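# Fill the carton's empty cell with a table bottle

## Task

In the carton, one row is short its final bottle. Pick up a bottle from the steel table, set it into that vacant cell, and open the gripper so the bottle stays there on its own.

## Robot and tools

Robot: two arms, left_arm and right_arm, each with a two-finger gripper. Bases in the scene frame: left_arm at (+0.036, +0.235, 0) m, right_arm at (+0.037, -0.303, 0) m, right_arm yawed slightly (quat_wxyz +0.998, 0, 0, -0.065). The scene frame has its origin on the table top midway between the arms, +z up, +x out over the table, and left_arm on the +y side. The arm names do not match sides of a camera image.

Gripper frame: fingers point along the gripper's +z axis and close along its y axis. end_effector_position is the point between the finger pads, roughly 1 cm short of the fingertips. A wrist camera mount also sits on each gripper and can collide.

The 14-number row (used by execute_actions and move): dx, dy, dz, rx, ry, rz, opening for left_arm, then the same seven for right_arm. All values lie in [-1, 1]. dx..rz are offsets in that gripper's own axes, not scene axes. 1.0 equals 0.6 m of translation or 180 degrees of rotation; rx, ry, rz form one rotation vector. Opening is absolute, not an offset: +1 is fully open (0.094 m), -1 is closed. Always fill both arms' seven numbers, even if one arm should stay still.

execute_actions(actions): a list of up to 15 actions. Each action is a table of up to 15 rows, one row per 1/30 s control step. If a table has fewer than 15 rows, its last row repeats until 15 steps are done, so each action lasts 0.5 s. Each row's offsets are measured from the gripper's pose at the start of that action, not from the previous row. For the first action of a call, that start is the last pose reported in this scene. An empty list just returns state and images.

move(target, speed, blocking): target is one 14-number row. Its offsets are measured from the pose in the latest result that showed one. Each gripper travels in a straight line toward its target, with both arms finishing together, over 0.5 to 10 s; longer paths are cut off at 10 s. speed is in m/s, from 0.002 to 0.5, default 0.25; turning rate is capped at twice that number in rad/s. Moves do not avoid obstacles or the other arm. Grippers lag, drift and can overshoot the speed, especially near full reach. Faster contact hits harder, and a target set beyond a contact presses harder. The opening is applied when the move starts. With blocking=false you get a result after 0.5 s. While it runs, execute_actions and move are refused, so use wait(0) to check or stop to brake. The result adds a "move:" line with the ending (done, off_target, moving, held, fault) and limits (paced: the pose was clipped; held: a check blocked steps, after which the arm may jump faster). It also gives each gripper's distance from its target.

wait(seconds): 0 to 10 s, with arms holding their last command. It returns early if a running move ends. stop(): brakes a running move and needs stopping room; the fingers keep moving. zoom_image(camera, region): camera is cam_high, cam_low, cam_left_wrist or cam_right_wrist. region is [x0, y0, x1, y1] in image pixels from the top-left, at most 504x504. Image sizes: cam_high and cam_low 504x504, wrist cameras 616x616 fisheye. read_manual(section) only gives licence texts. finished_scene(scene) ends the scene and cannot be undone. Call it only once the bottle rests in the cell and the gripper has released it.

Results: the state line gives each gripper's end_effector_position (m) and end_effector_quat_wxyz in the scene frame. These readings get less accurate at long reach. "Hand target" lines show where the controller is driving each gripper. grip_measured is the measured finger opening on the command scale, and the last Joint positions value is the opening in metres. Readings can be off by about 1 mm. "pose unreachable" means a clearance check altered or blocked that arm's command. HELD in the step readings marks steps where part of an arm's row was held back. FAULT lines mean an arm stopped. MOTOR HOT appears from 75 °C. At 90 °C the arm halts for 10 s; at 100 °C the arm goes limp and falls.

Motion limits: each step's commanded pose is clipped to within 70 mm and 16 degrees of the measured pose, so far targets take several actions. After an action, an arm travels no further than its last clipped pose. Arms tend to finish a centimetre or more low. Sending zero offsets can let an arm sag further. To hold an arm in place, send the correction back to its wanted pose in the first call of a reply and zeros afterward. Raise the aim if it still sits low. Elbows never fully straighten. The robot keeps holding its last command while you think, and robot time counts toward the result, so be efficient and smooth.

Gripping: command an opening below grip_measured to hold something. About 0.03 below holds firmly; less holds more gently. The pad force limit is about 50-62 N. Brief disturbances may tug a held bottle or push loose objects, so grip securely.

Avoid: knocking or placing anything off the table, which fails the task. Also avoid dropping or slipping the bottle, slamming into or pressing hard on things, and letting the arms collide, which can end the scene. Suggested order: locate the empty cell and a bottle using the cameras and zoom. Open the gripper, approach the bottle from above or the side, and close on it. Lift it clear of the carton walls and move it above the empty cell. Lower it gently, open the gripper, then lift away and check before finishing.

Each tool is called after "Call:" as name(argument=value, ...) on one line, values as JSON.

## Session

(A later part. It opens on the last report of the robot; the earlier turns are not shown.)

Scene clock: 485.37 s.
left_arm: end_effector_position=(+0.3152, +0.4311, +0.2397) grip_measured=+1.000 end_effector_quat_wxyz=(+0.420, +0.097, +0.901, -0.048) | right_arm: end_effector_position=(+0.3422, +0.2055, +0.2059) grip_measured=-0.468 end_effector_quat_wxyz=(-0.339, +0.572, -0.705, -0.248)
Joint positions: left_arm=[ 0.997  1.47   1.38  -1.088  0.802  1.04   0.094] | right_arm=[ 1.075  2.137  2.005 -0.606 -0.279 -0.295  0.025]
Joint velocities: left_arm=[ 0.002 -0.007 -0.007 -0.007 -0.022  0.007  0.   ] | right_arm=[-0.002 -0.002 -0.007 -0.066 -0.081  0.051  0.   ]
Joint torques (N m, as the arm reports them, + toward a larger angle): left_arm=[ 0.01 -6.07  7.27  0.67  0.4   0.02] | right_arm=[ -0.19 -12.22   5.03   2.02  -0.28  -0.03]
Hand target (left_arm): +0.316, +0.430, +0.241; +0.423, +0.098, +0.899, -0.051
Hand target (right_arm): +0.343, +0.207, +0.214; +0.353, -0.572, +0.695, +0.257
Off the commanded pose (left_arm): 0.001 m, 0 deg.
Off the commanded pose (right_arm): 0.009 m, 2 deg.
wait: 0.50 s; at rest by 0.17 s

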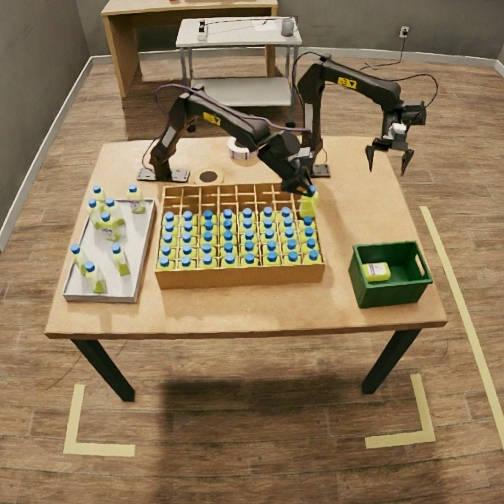

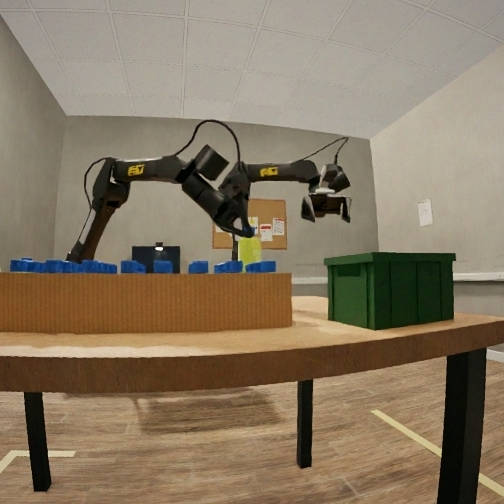

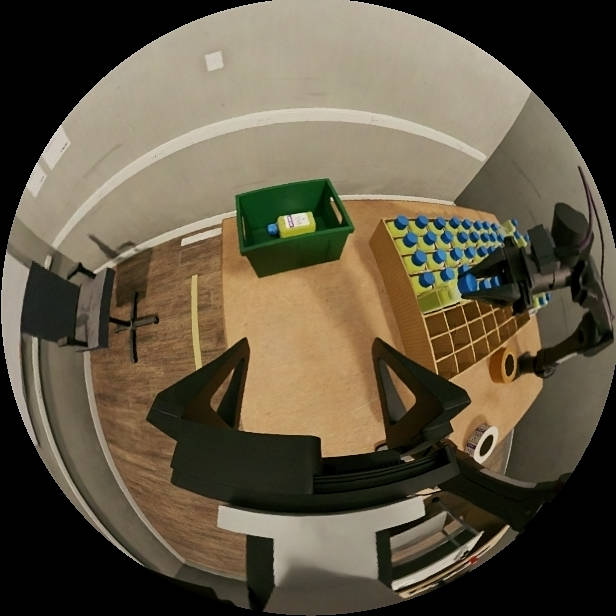

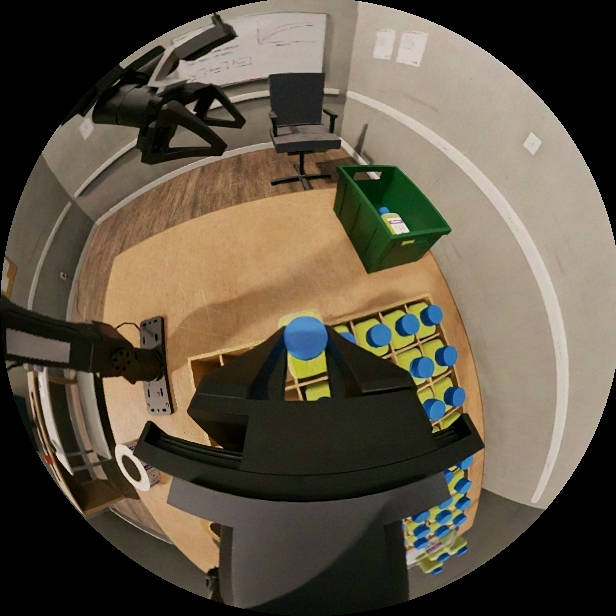

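Call:
execute_actions(actions=[[[0,0,0,0,0,0,1,-0.01,-0.0005,-0.0068,0,-0.0095,-0.0026,-0.5],[0,0,0,0,0,0,1,-0.008,0.0002,-0.007,0,-0.008,-0.0022,-0.5],[0,0,0,0,0,0,1,-0.006,0.0009,-0.0073,0,-0.0063,-0.0017,-0.5],[0,0,0,0,0,0,1,-0.004,0.0016,-0.0075,0,-0.0047,-0.0013,-0.5],[0,0,0,0,0,0,1,-0.002,0.0023,-0.0078,0,-0.003,-0.0009,-0.5],[0,0,0,0,0,0,1,0,0.003,-0.008,0,-0.0015,-0.0004,-0.5],[0,0,0,0,0,0,1,0.0023,0.0037,-0.0082,0,0,0,-0.5]]])

Call:
zoom_image(camera="cam_left_wrist", region=[390, 250, 500, 360])

Call:
zoom_image(camera="cam_high", region=[260, 160, 340, 240])

Scene clock: 504.07 s.
left_arm: end_effector_position=(+0.3146, +0.4321, +0.2387) grip_measured=+1.000 end_effector_quat_wxyz=(+0.417, +0.097, +0.903, -0.046) | right_arm: end_effector_position=(+0.3422, +0.2053, +0.2056) grip_measured=-0.468 end_effector_quat_wxyz=(-0.338, +0.572, -0.705, -0.248)
Joint positions: left_arm=[ 0.997  1.47   1.38  -1.088  0.793  1.04   0.094] | right_arm=[ 1.075  2.137  2.005 -0.608 -0.279 -0.295  0.025]
Joint velocities: left_arm=[-0.002 -0.002 -0.007 -0.022  0.022  0.037  0.   ] | right_arm=[-0.002 -0.002  0.007 -0.022  0.051 -0.037 -0.001]
Joint torques (N m, as the arm reports them, + toward a larger angle): left_arm=[ 0.   -6.08  7.27  0.68  0.39  0.02] | right_arm=[  0.07 -12.68   4.54   1.69  -0.14   0.02]
Hand target (left_arm): +0.315, +0.431, +0.240; +0.420, +0.097, +0.901, -0.048
Hand target (right_arm): +0.339, +0.202, +0.208; +0.339, -0.572, +0.705, +0.248
Off the commanded pose (left_arm): 0.001 m, 0 deg.
Off the commanded pose (right_arm): 0.005 m, 0 deg.
Step readings (end_effector_position):
0: left_arm (+0.3152, +0.4311, +0.2397) | right_arm (+0.3422, +0.2055, +0.2059)
1: left_arm (+0.3151, +0.4313, +0.2395) | right_arm (+0.3422, +0.2055, +0.2059)
2: left_arm (+0.3150, +0.4314, +0.2393) | right_arm (+0.3422, +0.2055, +0.2059)
4: left_arm (+0.3148, +0.4317, +0.2391) | right_arm (+0.3422, +0.2055, +0.2058)
8: left_arm (+0.3147, +0.4319, +0.2388) | right_arm (+0.3422, +0.2053, +0.2056)
15: end_effector_position above

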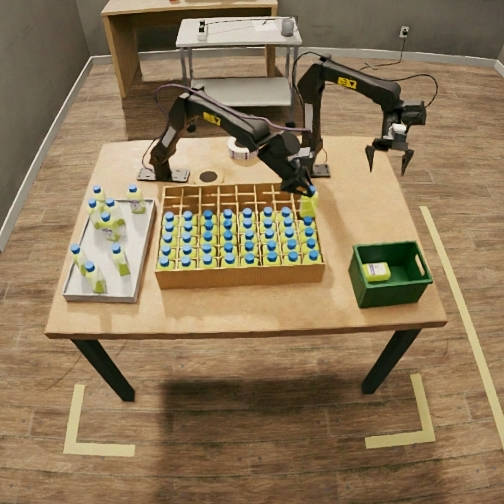

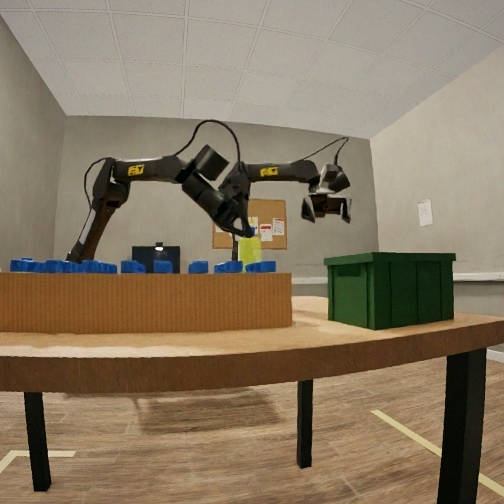

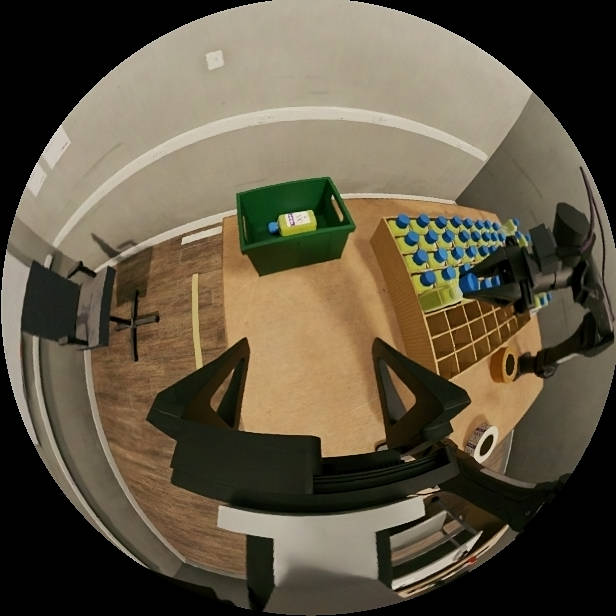

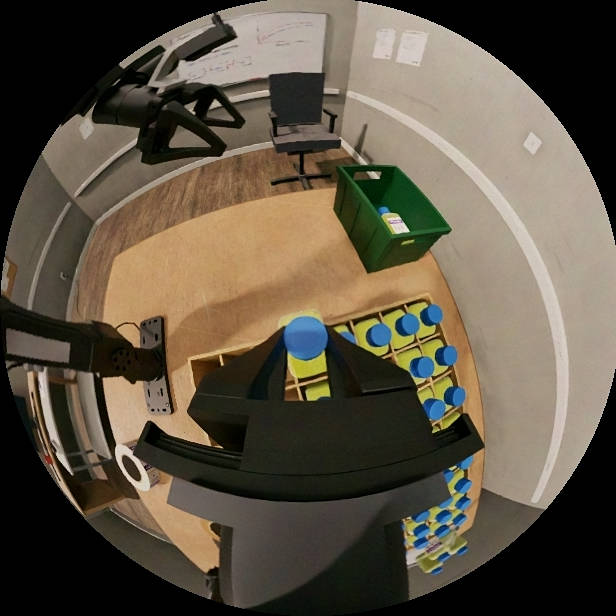

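Region (390, 250, 500, 360) of cam_left_wrist's 616x616 image, scaled by 4.582, with more detail than that image has.

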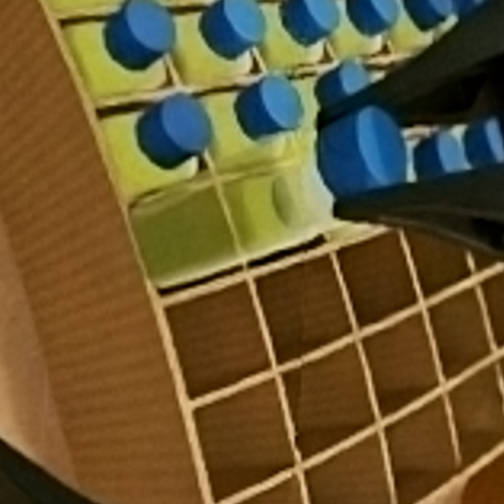

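Region (260, 160, 340, 240) of cam_high's 504x504 image, scaled by 6.300, with more detail than that image has.

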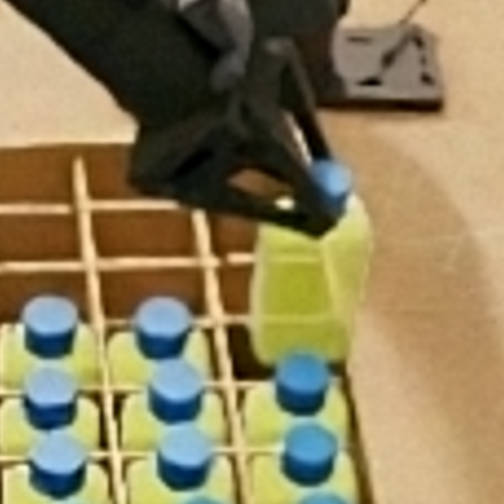

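Call:
execute_actions(actions=[[[0,0,0,0,0,0,1,0,0.004,-0.011,0,0.0,0,-0.5],[0,0,0,0,0,0,1,-0.002,0.0045,-0.014,0,0.0,0,-0.5],[0,0,0,0,0,0,1,-0.004,0.005,-0.017,0,0.001,0,-0.5],[0,0,0,0,0,0,1,-0.005,0.0055,-0.02,0,0.002,0.0005,-0.5],[0,0,0,0,0,0,1,-0.005,0.006,-0.022,0,0.003,0.001,-0.5],[0,0,0,0,0,0,1,-0.004,0.0065,-0.024,0,0.005,0.0015,-0.5],[0,0,0,0,0,0,1,-0.003,0.007,-0.025,0,0.007,0.002,-0.5],[0,0,0,0,0,0,1,-0.0007,0.0072,-0.0253,0,0.009,0.003,-0.5]]])

Call:
zoom_image(camera="cam_left_wrist", region=[390, 250, 500, 360])

Call:
zoom_image(camera="cam_high", region=[260, 160, 340, 240])

Scene clock: 523.77 s.
left_arm: end_effector_position=(+0.3139, +0.4330, +0.2377) grip_measured=+1.000 end_effector_quat_wxyz=(+0.414, +0.096, +0.904, -0.044) | right_arm: end_effector_position=(+0.3378, +0.1965, +0.1984) grip_measured=-0.468 end_effector_quat_wxyz=(+0.317, -0.574, +0.716, +0.238)
Joint positions: left_arm=[ 0.997  1.47   1.38  -1.088  0.785  1.04   0.094] | right_arm=[ 1.075  2.132  2.005 -0.665 -0.27  -0.295  0.025]
Joint velocities: left_arm=[-0.012 -0.007 -0.007 -0.007 -0.037 -0.037  0.   ] | right_arm=[-0.007 -0.012  0.002  0.022  0.037  0.066 -0.   ]
Joint torques (N m, as the arm reports them, + toward a larger angle): left_arm=[ 0.01 -6.07  7.28  0.68  0.38  0.02] | right_arm=[  0.39 -12.66   7.4    1.47  -0.12   0.06]
Hand target (left_arm): +0.315, +0.432, +0.239; +0.417, +0.097, +0.903, -0.046
Hand target (right_arm): +0.335, +0.195, +0.216; +0.327, -0.572, +0.712, +0.241
Off the commanded pose (left_arm): 0.001 m, 0 deg.
Off the commanded pose (right_arm): 0.017 m, 1 deg.
Step readings (end_effector_position):
0: left_arm (+0.3145, +0.4321, +0.2386) | right_arm (+0.3422, +0.2053, +0.2056)
1: left_arm (+0.3145, +0.4322, +0.2385) | right_arm (+0.3421, +0.2052, +0.2055)
2: left_arm (+0.3143, +0.4324, +0.2383) | right_arm (+0.3421, +0.2050, +0.2053)
4: left_arm (+0.3142, +0.4326, +0.2381) | right_arm (+0.3418, +0.2043, +0.2054)
8: left_arm (+0.3140, +0.4328, +0.2378) | right_arm (+0.3412, +0.2030, +0.2051)
15: end_effector_position above

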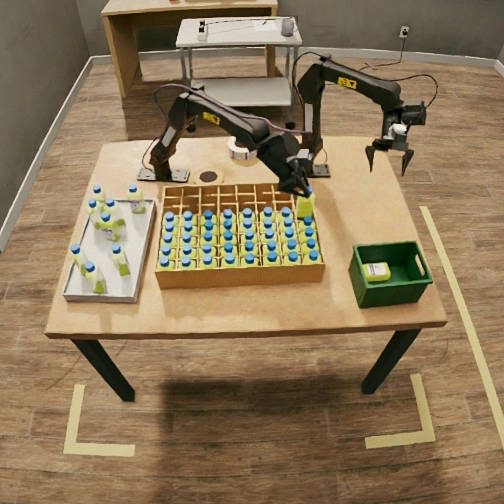

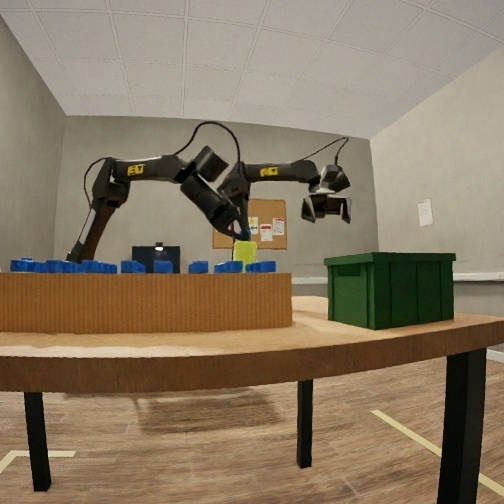

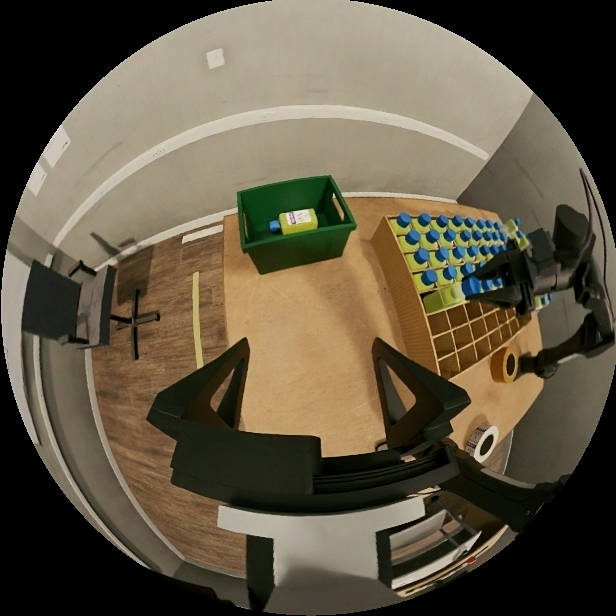

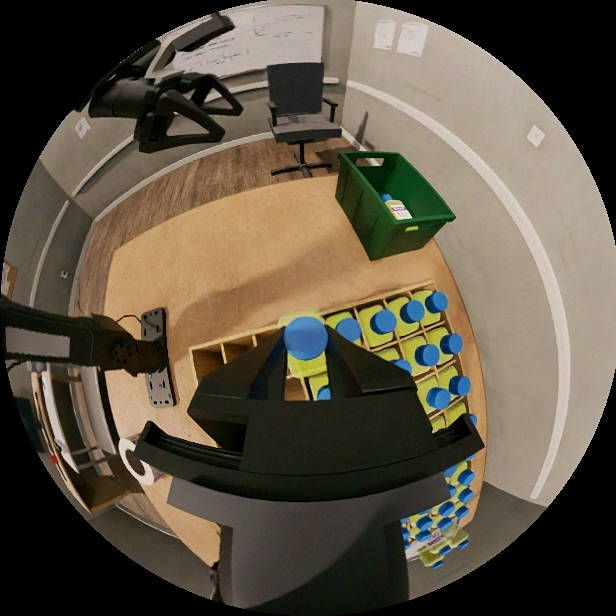

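Region (390, 250, 500, 360) of cam_left_wrist's 616x616 image, scaled by 4.582, with more detail than that image has.

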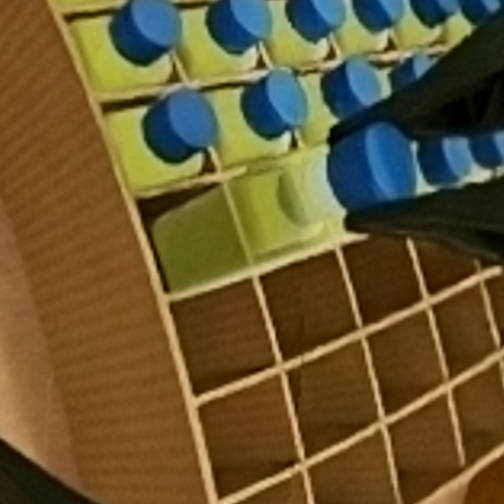

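Region (260, 160, 340, 240) of cam_high's 504x504 image, scaled by 6.300, with more detail than that image has.

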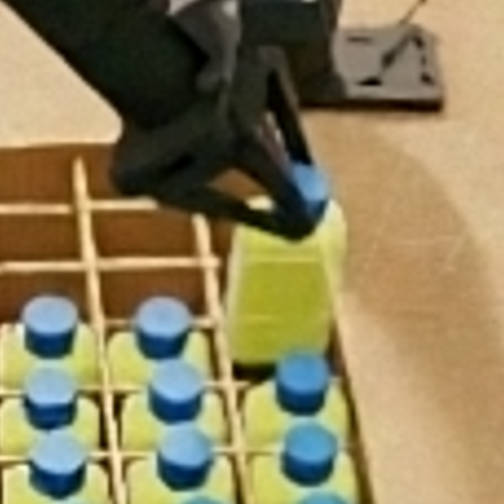

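Call:
execute_actions(actions=[[[0,0,0,0,0,0,1,-0.016,0.003,-0.0188,0,-0.0073,-0.002,-0.5],[0,0,0,0,0,0,1,-0.013,0.0028,-0.0149,0,-0.0077,-0.002,-0.5],[0,0,0,0,0,0,1,-0.010,0.0025,-0.0109,0,-0.008,-0.002,-0.5],[0,0,0,0,0,0,1,-0.007,0.0022,-0.0069,0,-0.0083,-0.002,-0.5],[0,0,0,0,0,0,1,-0.004,0.002,-0.003,0,-0.0087,-0.002,-0.5],[0,0,0,0,0,0,1,-0.001,0.0017,0.001,0,-0.009,-0.0025,-0.5],[0,0,0,0,0,0,1,0.002,0.0014,0.005,0,-0.0093,-0.0025,-0.5],[0,0,0,0,0,0,1,0.005,0.0012,0.009,0,-0.0097,-0.0025,-0.5],[0,0,0,0,0,0,1,0.008,0.0009,0.0129,0,-0.010,-0.0025,-0.5],[0,0,0,0,0,0,1,0.011,0.0006,0.0169,0,-0.0103,-0.0025,-0.5],[0,0,0,0,0,0,1,0.014,0.0004,0.0209,0,-0.0107,-0.003,-0.5],[0,0,0,0,0,0,1,0.017,0.0001,0.0248,0,-0.011,-0.003,-0.5],[0,0,0,0,0,0,1,0.020,-0.0002,0.0288,0,-0.0113,-0.003,-0.5],[0,0,0,0,0,0,1,0.023,-0.0004,0.0328,0,-0.0117,-0.003,-0.5],[0,0,0,0,0,0,1,0.0258,-0.0007,0.0367,0,-0.012,-0.003,-0.5]]])

Call:
wait(seconds=0.4)

Call:
zoom_image(camera="cam_high", region=[260, 160, 340, 240])

Scene clock: 547.40 s.
left_arm: end_effector_position=(+0.3133, +0.4338, +0.2368) grip_measured=+1.000 end_effector_quat_wxyz=(+0.411, +0.095, +0.906, -0.042) | right_arm: end_effector_position=(+0.3404, +0.1970, +0.1748) grip_measured=-0.468 end_effector_quat_wxyz=(+0.324, -0.573, +0.715, +0.236)
Joint positions: left_arm=[ 0.997  1.47   1.38  -1.088  0.777  1.04   0.094] | right_arm=[ 1.074  2.123  1.89  -0.547 -0.262 -0.296  0.025]
Joint velocities: left_arm=[-0.007  0.012 -0.007  0.007  0.007 -0.081  0.   ] | right_arm=[-0.002  0.012 -0.32   0.271  0.007 -0.051 -0.001]
Joint torques (N m, as the arm reports them, + toward a larger angle): left_arm=[ 0.   -6.07  7.27  0.68  0.38  0.02] | right_arm=[  0.07 -11.07   5.71   1.71  -0.42   0.05]
Hand target (left_arm): +0.314, +0.433, +0.238; +0.414, +0.096, +0.904, -0.044
Hand target (right_arm): +0.340, +0.201, +0.172; +0.330, -0.573, +0.708, +0.247
Off the commanded pose (left_arm): 0.001 m, 0 deg.
Off the commanded pose (right_arm): 0.005 m, 2 deg.
Step readings (end_effector_position):
0: left_arm (+0.3139, +0.4330, +0.2376) | right_arm (+0.3377, +0.1960, +0.1979)
1: left_arm (+0.3138, +0.4331, +0.2376) | right_arm (+0.3377, +0.1960, +0.1979)
2: left_arm (+0.3137, +0.4333, +0.2374) | right_arm (+0.3377, +0.1960, +0.1979)
4: left_arm (+0.3135, +0.4335, +0.2371) | right_arm (+0.3380, +0.1964, +0.1983)
8: left_arm (+0.3134, +0.4337, +0.2369) | right_arm (+0.3388, +0.1985, +0.1966)
15: end_effector_position above

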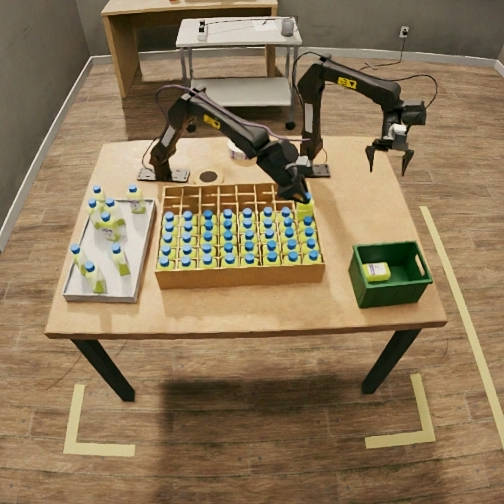

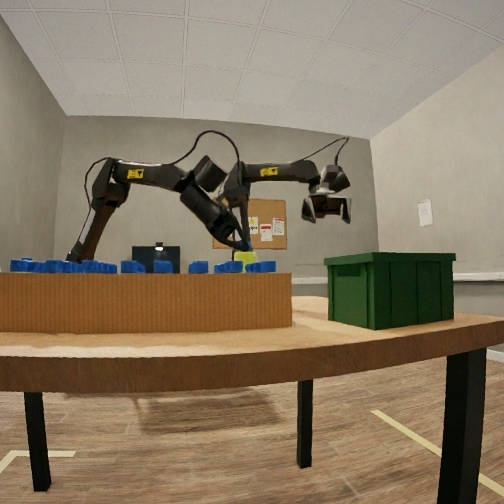

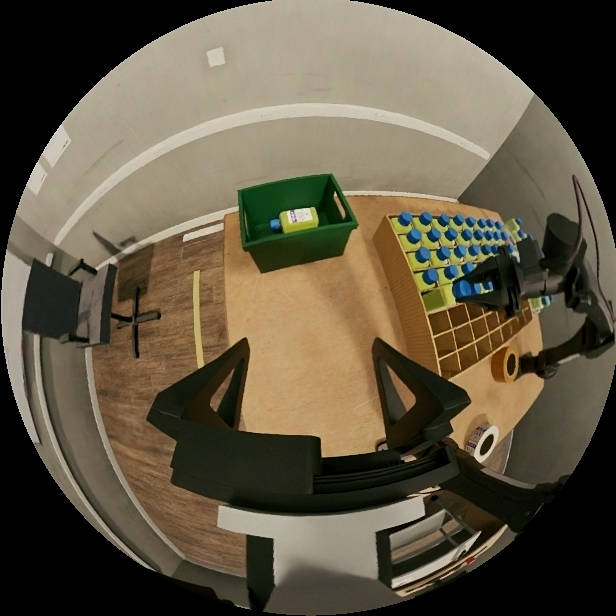

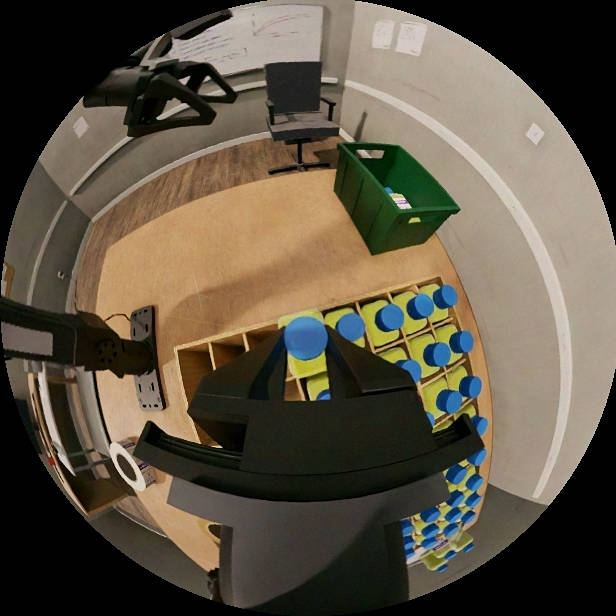

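Scene clock: 547.80 s.
left_arm: end_effector_position=(+0.3132, +0.4339, +0.2367) grip_measured=+1.000 end_effector_quat_wxyz=(+0.411, +0.095, +0.906, -0.041) | right_arm: end_effector_position=(+0.3413, +0.1979, +0.1657) grip_measured=-0.468 end_effector_quat_wxyz=(+0.322, -0.573, +0.716, +0.235)
Joint positions: left_arm=[ 0.997  1.47   1.38  -1.088  0.776  1.04   0.094] | right_arm=[ 1.074  2.132  1.87  -0.523 -0.262 -0.296  0.025]
Joint velocities: left_arm=[ 0.007 -0.007  0.007  0.022  0.007  0.007  0.   ] | right_arm=[ 0.002  0.002 -0.012 -0.066  0.022  0.022 -0.   ]
Joint torques (N m, as the arm reports them, + toward a larger angle): left_arm=[ 0.02 -6.07  7.28  0.68  0.39  0.02] | right_arm=[  0.02 -11.62   5.68   1.85  -0.35   0.02]
Hand target (left_arm): +0.314, +0.433, +0.238; +0.414, +0.096, +0.904, -0.044
Hand target (right_arm): +0.340, +0.201, +0.172; +0.330, -0.573, +0.708, +0.247
Off the commanded pose (left_arm): 0.001 m, 0 deg.
Off the commanded pose (right_arm): 0.007 m, 2 deg.
wait: 0.40 s; at rest by 0.30 s

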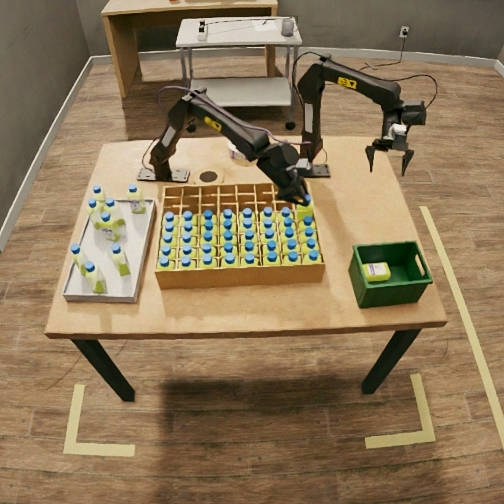

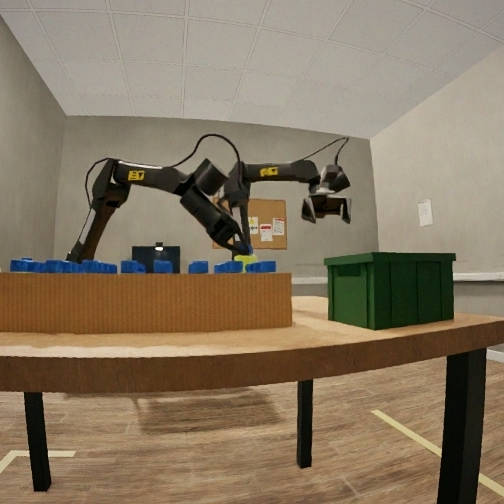

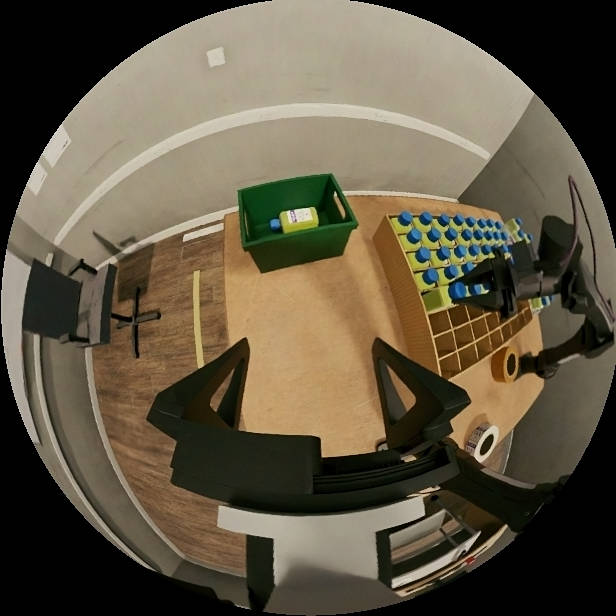

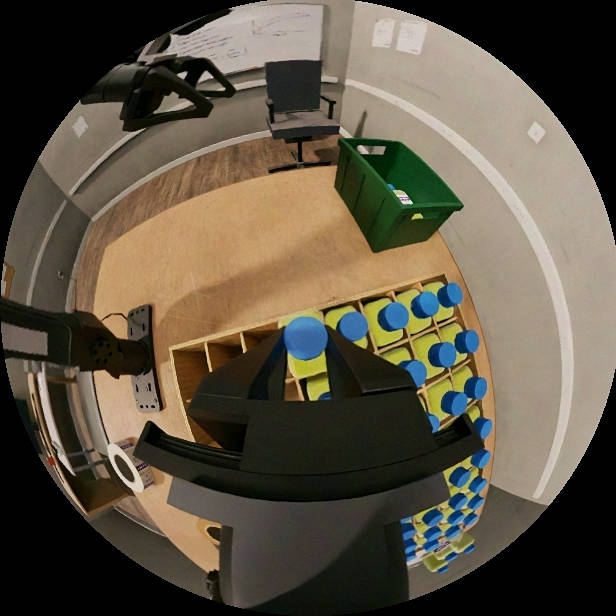

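Region (260, 160, 340, 240) of cam_high's 504x504 image, scaled by 6.300, with more detail than that image has.

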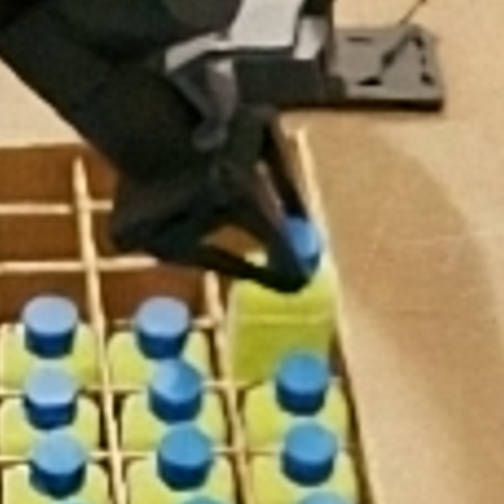

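Call:
move(target=[0,0,0,0,0,0,1, 0.039,0.0018,0.046,0,-0.008,-0.002,-0.5], speed=0.07)

Call:
zoom_image(camera="cam_high", region=[260, 160, 340, 240])

Call:
zoom_image(camera="cam_left_wrist", region=[390, 240, 510, 360])

Scene clock: 560.77 s.
left_arm: end_effector_position=(+0.3126, +0.4348, +0.2358) grip_measured=+1.000 end_effector_quat_wxyz=(+0.408, +0.094, +0.907, -0.039) | right_arm: end_effector_position=(+0.3424, +0.1989, +0.1249) grip_measured=-0.468 end_effector_quat_wxyz=(+0.322, -0.573, +0.717, +0.234)
Joint positions: left_arm=[ 0.997  1.47   1.38  -1.088  0.768  1.04   0.094] | right_arm=[ 1.074  2.154  1.744 -0.374 -0.26  -0.296  0.025]
Joint velocities: left_arm=[ 0.012 -0.017 -0.017 -0.037  0.007  0.051  0.   ] | right_arm=[-0.007  0.007 -0.007  0.037  0.037 -0.007 -0.001]
Joint torques (N m, as the arm reports them, + toward a larger angle): left_arm=[ 0.01 -6.08  7.28  0.68  0.39  0.02] | right_arm=[  0.07 -11.57   5.53   1.86  -0.24   0.03]
Hand target (left_arm): +0.313, +0.434, +0.237; +0.411, +0.095, +0.906, -0.041
Hand target (right_arm): +0.342, +0.202, +0.130; +0.331, -0.572, +0.710, +0.241
Off the commanded pose (left_arm): 0.001 m, 0 deg.
Off the commanded pose (right_arm): 0.006 m, 2 deg.
move: done

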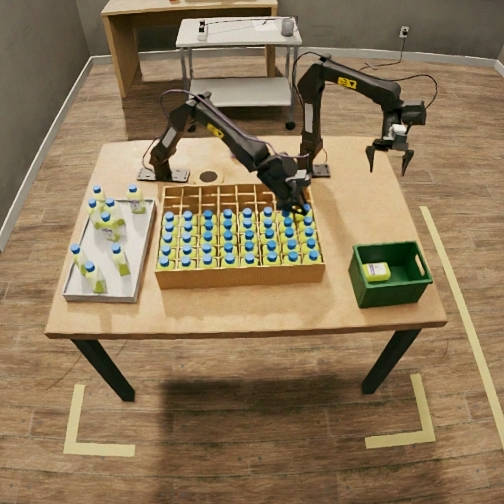

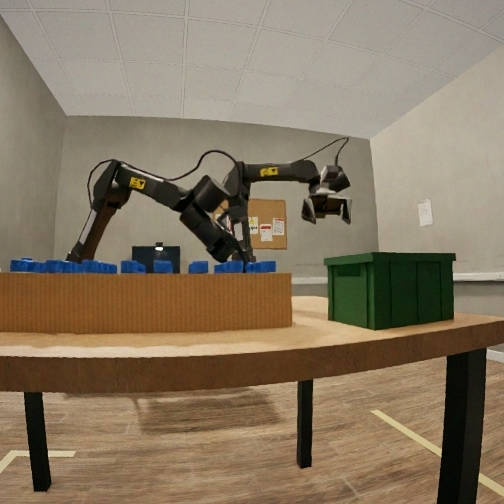

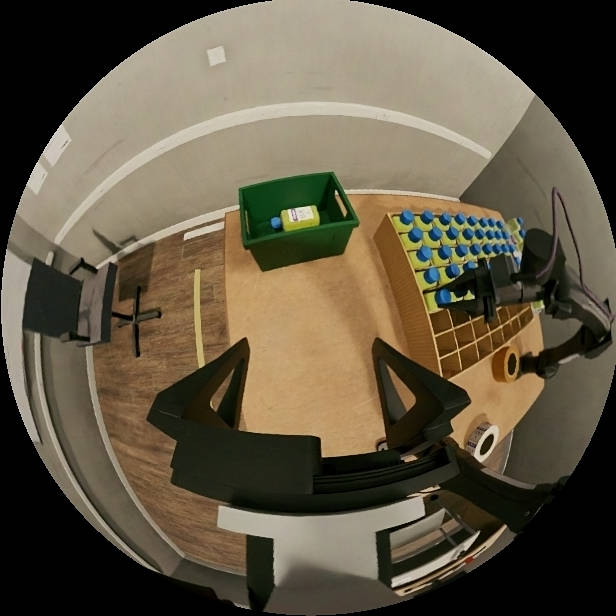

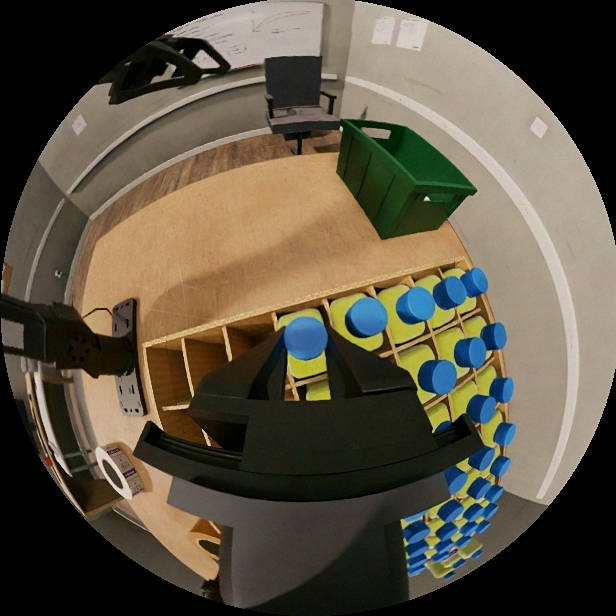

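Region (260, 160, 340, 240) of cam_high's 504x504 image, scaled by 6.300, with more detail than that image has.

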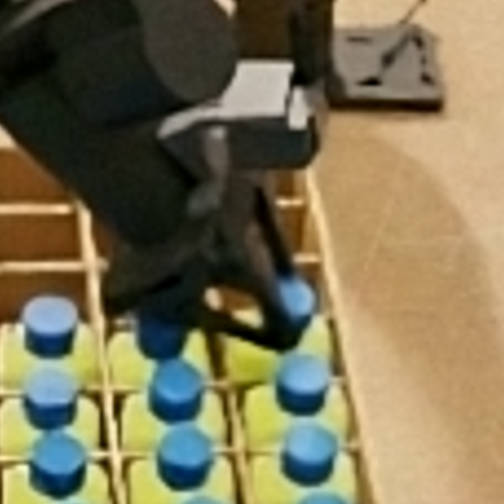

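Region (390, 240, 510, 360) of cam_left_wrist's 616x616 image, scaled by 4.200, with more detail than that image has.

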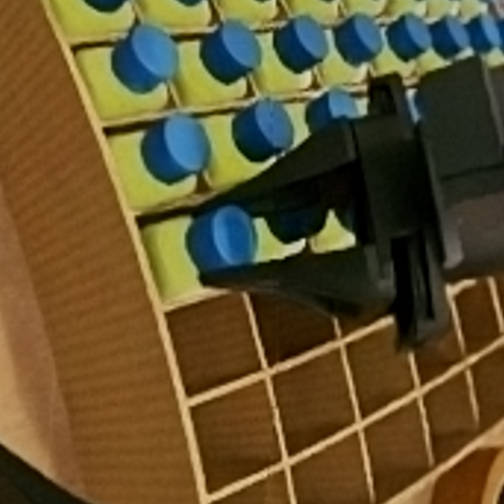

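Call:
execute_actions(actions=[[[0,0,0,0,0,0,1,-0.0084,0.001,-0.001,0,-0.008,-0.002,-0.5],[0,0,0,0,0,0,1,-0.0073,0.001,0.0,0,-0.008,-0.002,-0.5],[0,0,0,0,0,0,1,-0.0062,0.001,0.001,0,-0.008,-0.002,-0.5],[0,0,0,0,0,0,1,-0.0051,0.001,0.002,0,-0.008,-0.002,-0.5],[0,0,0,0,0,0,1,-0.004,0.0012,0.003,0,-0.008,-0.002,-0.5],[0,0,0,0,0,0,1,-0.0029,0.0012,0.004,0,-0.008,-0.002,-0.5],[0,0,0,0,0,0,1,-0.0018,0.0012,0.005,0,-0.008,-0.002,-0.5],[0,0,0,0,0,0,1,-0.0007,0.0014,0.006,0,-0.008,-0.002,-0.5],[0,0,0,0,0,0,1,0.0004,0.0014,0.007,0,-0.008,-0.002,-0.5],[0,0,0,0,0,0,1,0.0015,0.0014,0.008,0,-0.008,-0.002,-0.5]]])

Call:
zoom_image(camera="cam_left_wrist", region=[390, 240, 510, 360])

Scene clock: 572.53 s.
left_arm: end_effector_position=(+0.3119, +0.4357, +0.2348) grip_measured=+1.000 end_effector_quat_wxyz=(+0.405, +0.094, +0.909, -0.037) | right_arm: end_effector_position=(+0.3438, +0.2008, +0.1239) grip_measured=-0.468 end_effector_quat_wxyz=(+0.330, -0.571, +0.713, +0.236)
Joint positions: left_arm=[ 0.997  1.47   1.38  -1.088  0.76   1.04   0.094] | right_arm=[ 1.074  2.154  1.728 -0.34  -0.26  -0.296  0.025]
Joint velocities: left_arm=[-0.017 -0.002 -0.017 -0.022  0.007  0.037  0.   ] | right_arm=[-0.012  0.002  0.002 -0.022 -0.081  0.007 -0.001]
Joint torques (N m, as the arm reports them, + toward a larger angle): left_arm=[ 0.01 -6.08  7.28  0.68  0.39  0.02] | right_arm=[  0.12 -11.01   5.     1.83  -0.2    0.05]
Hand target (left_arm): +0.313, +0.435, +0.236; +0.408, +0.094, +0.907, -0.039
Hand target (right_arm): +0.342, +0.202, +0.121; +0.332, -0.572, +0.711, +0.240
Off the commanded pose (left_arm): 0.001 m, 0 deg.
Off the commanded pose (right_arm): 0.003 m, 1 deg.
Step readings (end_effector_position):
0: left_arm (+0.3126, +0.4348, +0.2358) | right_arm (+0.3424, +0.1989, +0.1249)
1: left_arm (+0.3125, +0.4349, +0.2356) | right_arm (+0.3424, +0.1989, +0.1249)
2: left_arm (+0.3123, +0.4351, +0.2354) | right_arm (+0.3425, +0.1990, +0.1250)
4: left_arm (+0.3122, +0.4353, +0.2352) | right_arm (+0.3426, +0.1991, +0.1251)
8: left_arm (+0.3120, +0.4356, +0.2350) | right_arm (+0.3429, +0.1995, +0.1246)
15: end_effector_position above

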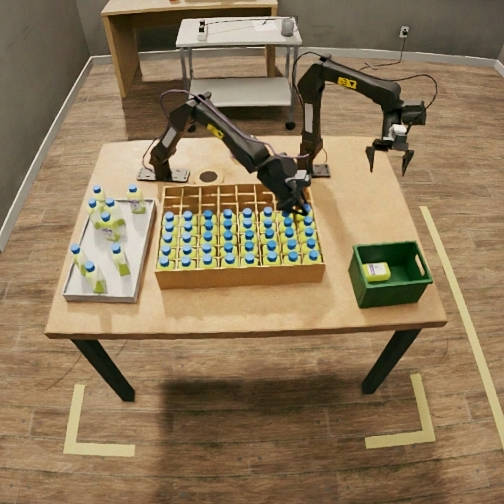

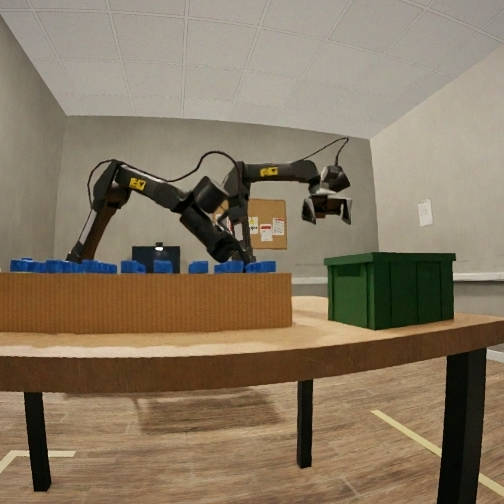

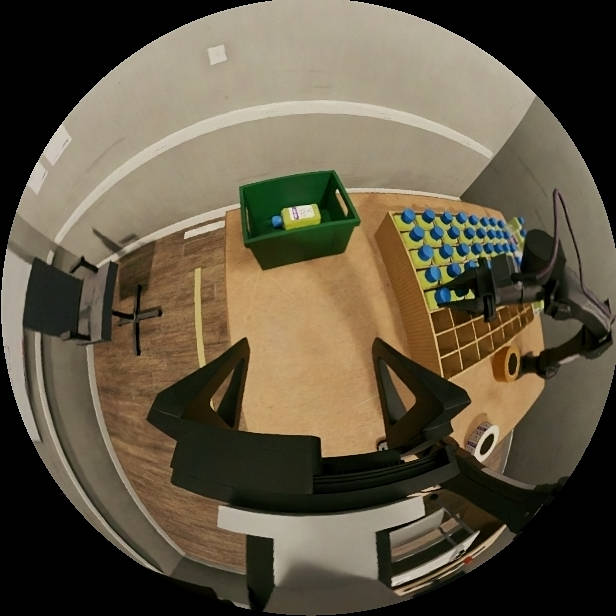

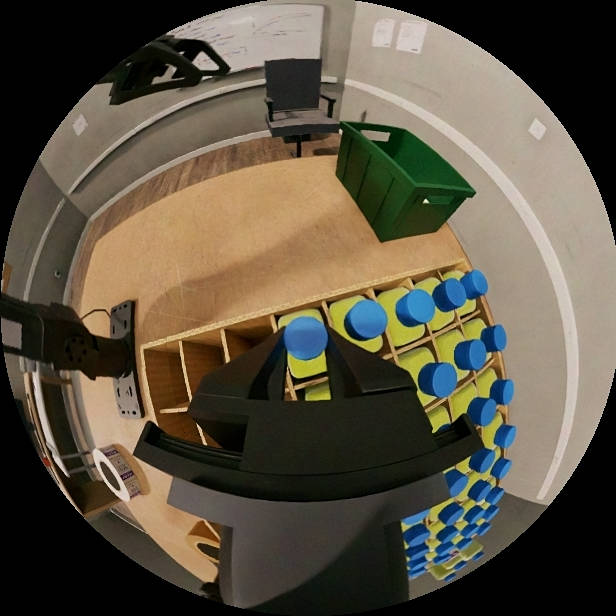

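Region (390, 240, 510, 360) of cam_left_wrist's 616x616 image, scaled by 4.200, with more detail than that image has.

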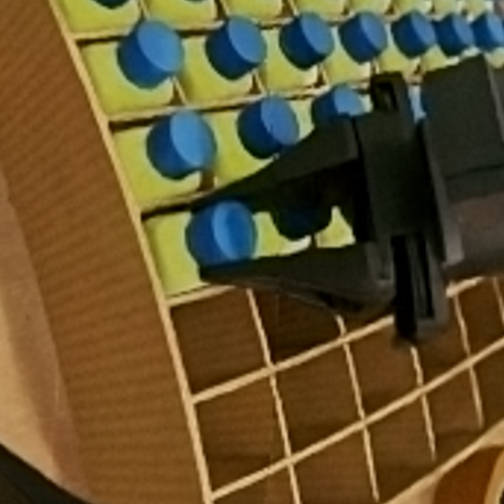

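Call:
execute_actions(actions=[[[0,0,0,0,0,0,1,-0.003,0,-0.003,0,0,0,-0.47],[0,0,0,0,0,0,1,-0.004,0,-0.004,0,0,0,-0.455],[0,0,0,0,0,0,1,-0.005,0,-0.005,0,0,0,-0.44],[0,0,0,0,0,0,1,-0.005,0,-0.005,0,0,0,-0.43],[0,0,0,0,0,0,1,-0.005,0,-0.005,0,0,0,-0.42],[0,0,0,0,0,0,1,-0.005,0,-0.005,0,0,0,-0.41],[0,0,0,0,0,0,1,-0.005,0,-0.005,0,0,0,-0.39],[0,0,0,0,0,0,1,-0.005,0,-0.005,0,0,0,-0.36],[0,0,0,0,0,0,1,-0.005,0,-0.005,0,0,0,-0.33],[0,0,0,0,0,0,1,-0.005,0,-0.005,0,0,0,-0.31],[0,0,0,0,0,0,1,-0.012,0,-0.012,0,0,0,-0.31],[0,0,0,0,0,0,1,-0.02,0,-0.02,0,0,0,-0.31],[0,0,0,0,0,0,1,-0.028,0,-0.03,0,0,0,-0.31],[0,0,0,0,0,0,1,-0.036,0,-0.04,0,0,0,-0.31],[0,0,0,0,0,0,1,-0.044,0,-0.05,0,0,0,-0.31]],[[0,0,0,0,0,0,1,-0.04,0,-0.045,0,0,0,-0.31],[0,0,0,0,0,0,1,-0.048,0,-0.055,0,0,0,-0.31],[0,0,0,0,0,0,1,-0.056,0,-0.065,0,0,0,-0.31],[0,0,0,0,0,0,1,-0.064,0,-0.075,0,0,0,-0.31],[0,0,0,0,0,0,1,-0.072,0,-0.085,0,0,0,-0.31],[0,0,0,0,0,0,1,-0.08,0,-0.095,0,0,0,-0.31]]])

Call:
zoom_image(camera="cam_left_wrist", region=[390, 240, 510, 360])

Call:
zoom_image(camera="cam_high", region=[250, 160, 340, 250])

Scene clock: 587.40 s.
left_arm: end_effector_position=(+0.3106, +0.4374, +0.2330) grip_measured=+1.000 end_effector_quat_wxyz=(+0.399, +0.092, +0.912, -0.033) | right_arm: end_effector_position=(+0.3400, +0.1950, +0.1929) grip_measured=-0.312 end_effector_quat_wxyz=(+0.327, -0.572, +0.715, +0.235)
Joint positions: left_arm=[ 0.997  1.47   1.38  -1.088  0.744  1.04   0.094] | right_arm=[ 1.074  2.112  1.941 -0.603 -0.258 -0.296  0.032]
Joint velocities: left_arm=[ 0.002 -0.002 -0.012 -0.007 -0.066 -0.022  0.   ] | right_arm=[-0.002 -0.017 -0.012 -0.256  0.007 -0.007 -0.   ]
Joint torques (N m, as the arm reports them, + toward a larger angle): left_arm=[ 0.   -6.07  7.29  0.68  0.38  0.02] | right_arm=[ -0.23 -11.29   8.16   1.51  -0.16   0.  ]
Hand target (left_arm): +0.311, +0.437, +0.234; +0.402, +0.093, +0.910, -0.035
Hand target (right_arm): +0.338, +0.191, +0.200; +0.321, -0.572, +0.717, +0.234
Off the commanded pose (left_arm): 0.001 m, 0 deg.
Off the commanded pose (right_arm): 0.009 m, 1 deg.
Step readings (end_effector_position; steps 1 to 15: 1st action; 16 to 30: 2nd action):
0: left_arm (+0.3119, +0.4357, +0.2348) | right_arm (+0.3438, +0.2008, +0.1239)
1: left_arm (+0.3118, +0.4359, +0.2347) | right_arm (+0.3437, +0.2007, +0.1238)
2: left_arm (+0.3116, +0.4360, +0.2345) | right_arm (+0.3436, +0.2005, +0.1236)
4: left_arm (+0.3115, +0.4362, +0.2343) | right_arm (+0.3435, +0.2004, +0.1234)
8: left_arm (+0.3113, +0.4365, +0.2340) | right_arm (+0.3437, +0.2003, +0.1234)
15: left_arm (+0.3112, +0.4366, +0.2339) | right_arm (+0.3423, +0.1983, +0.1260)
16: left_arm (+0.3111, +0.4367, +0.2338) | right_arm (+0.3418, +0.1976, +0.1280)
17: left_arm (+0.3110, +0.4369, +0.2336) | right_arm (+0.3414, +0.1971, +0.1311)
19: left_arm (+0.3108, +0.4371, +0.2334) | right_arm (+0.3409, +0.1963, +0.1404)
23: left_arm (+0.3107, +0.4373, +0.2332) | right_arm (+0.3408, +0.1962, +0.1709)
30: end_effector_position above

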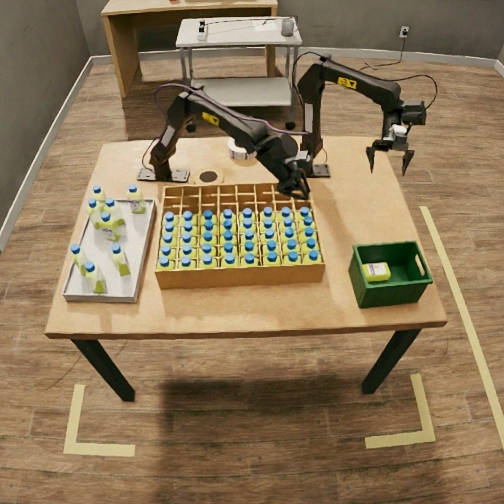

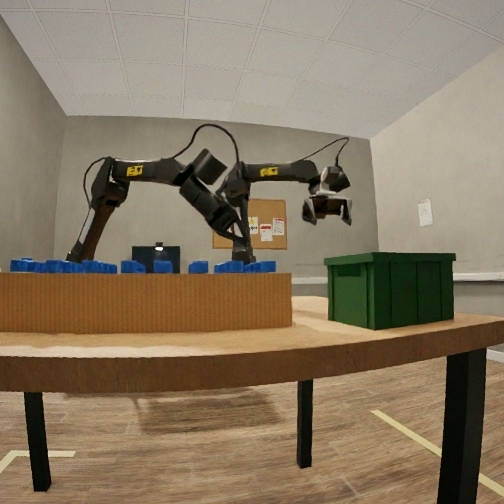

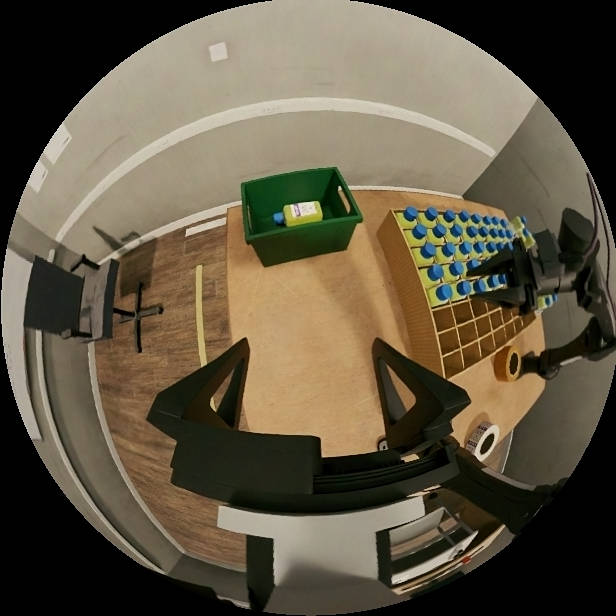

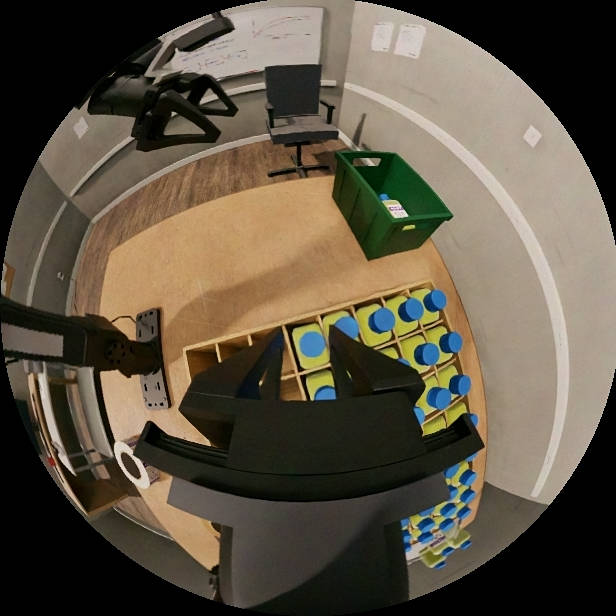

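Region (390, 240, 510, 360) of cam_left_wrist's 616x616 image, scaled by 4.200, with more detail than that image has.

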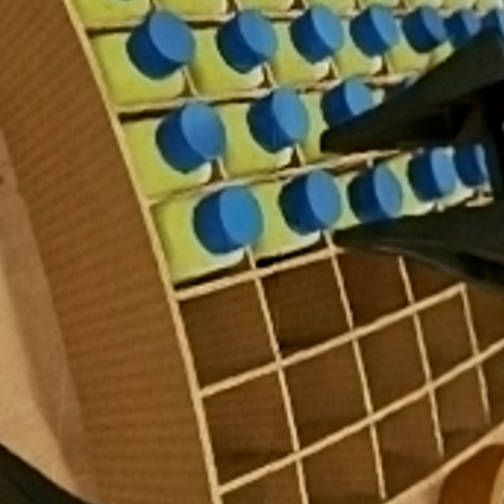

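Region (250, 160, 340, 250) of cam_high's 504x504 image, scaled by 5.600, with more detail than that image has.

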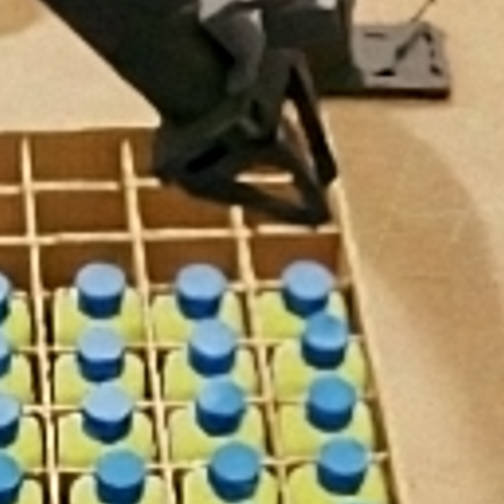

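The bottle is seated.

Call:
finished_scene(scene=1)

The scene is finished: the task was done.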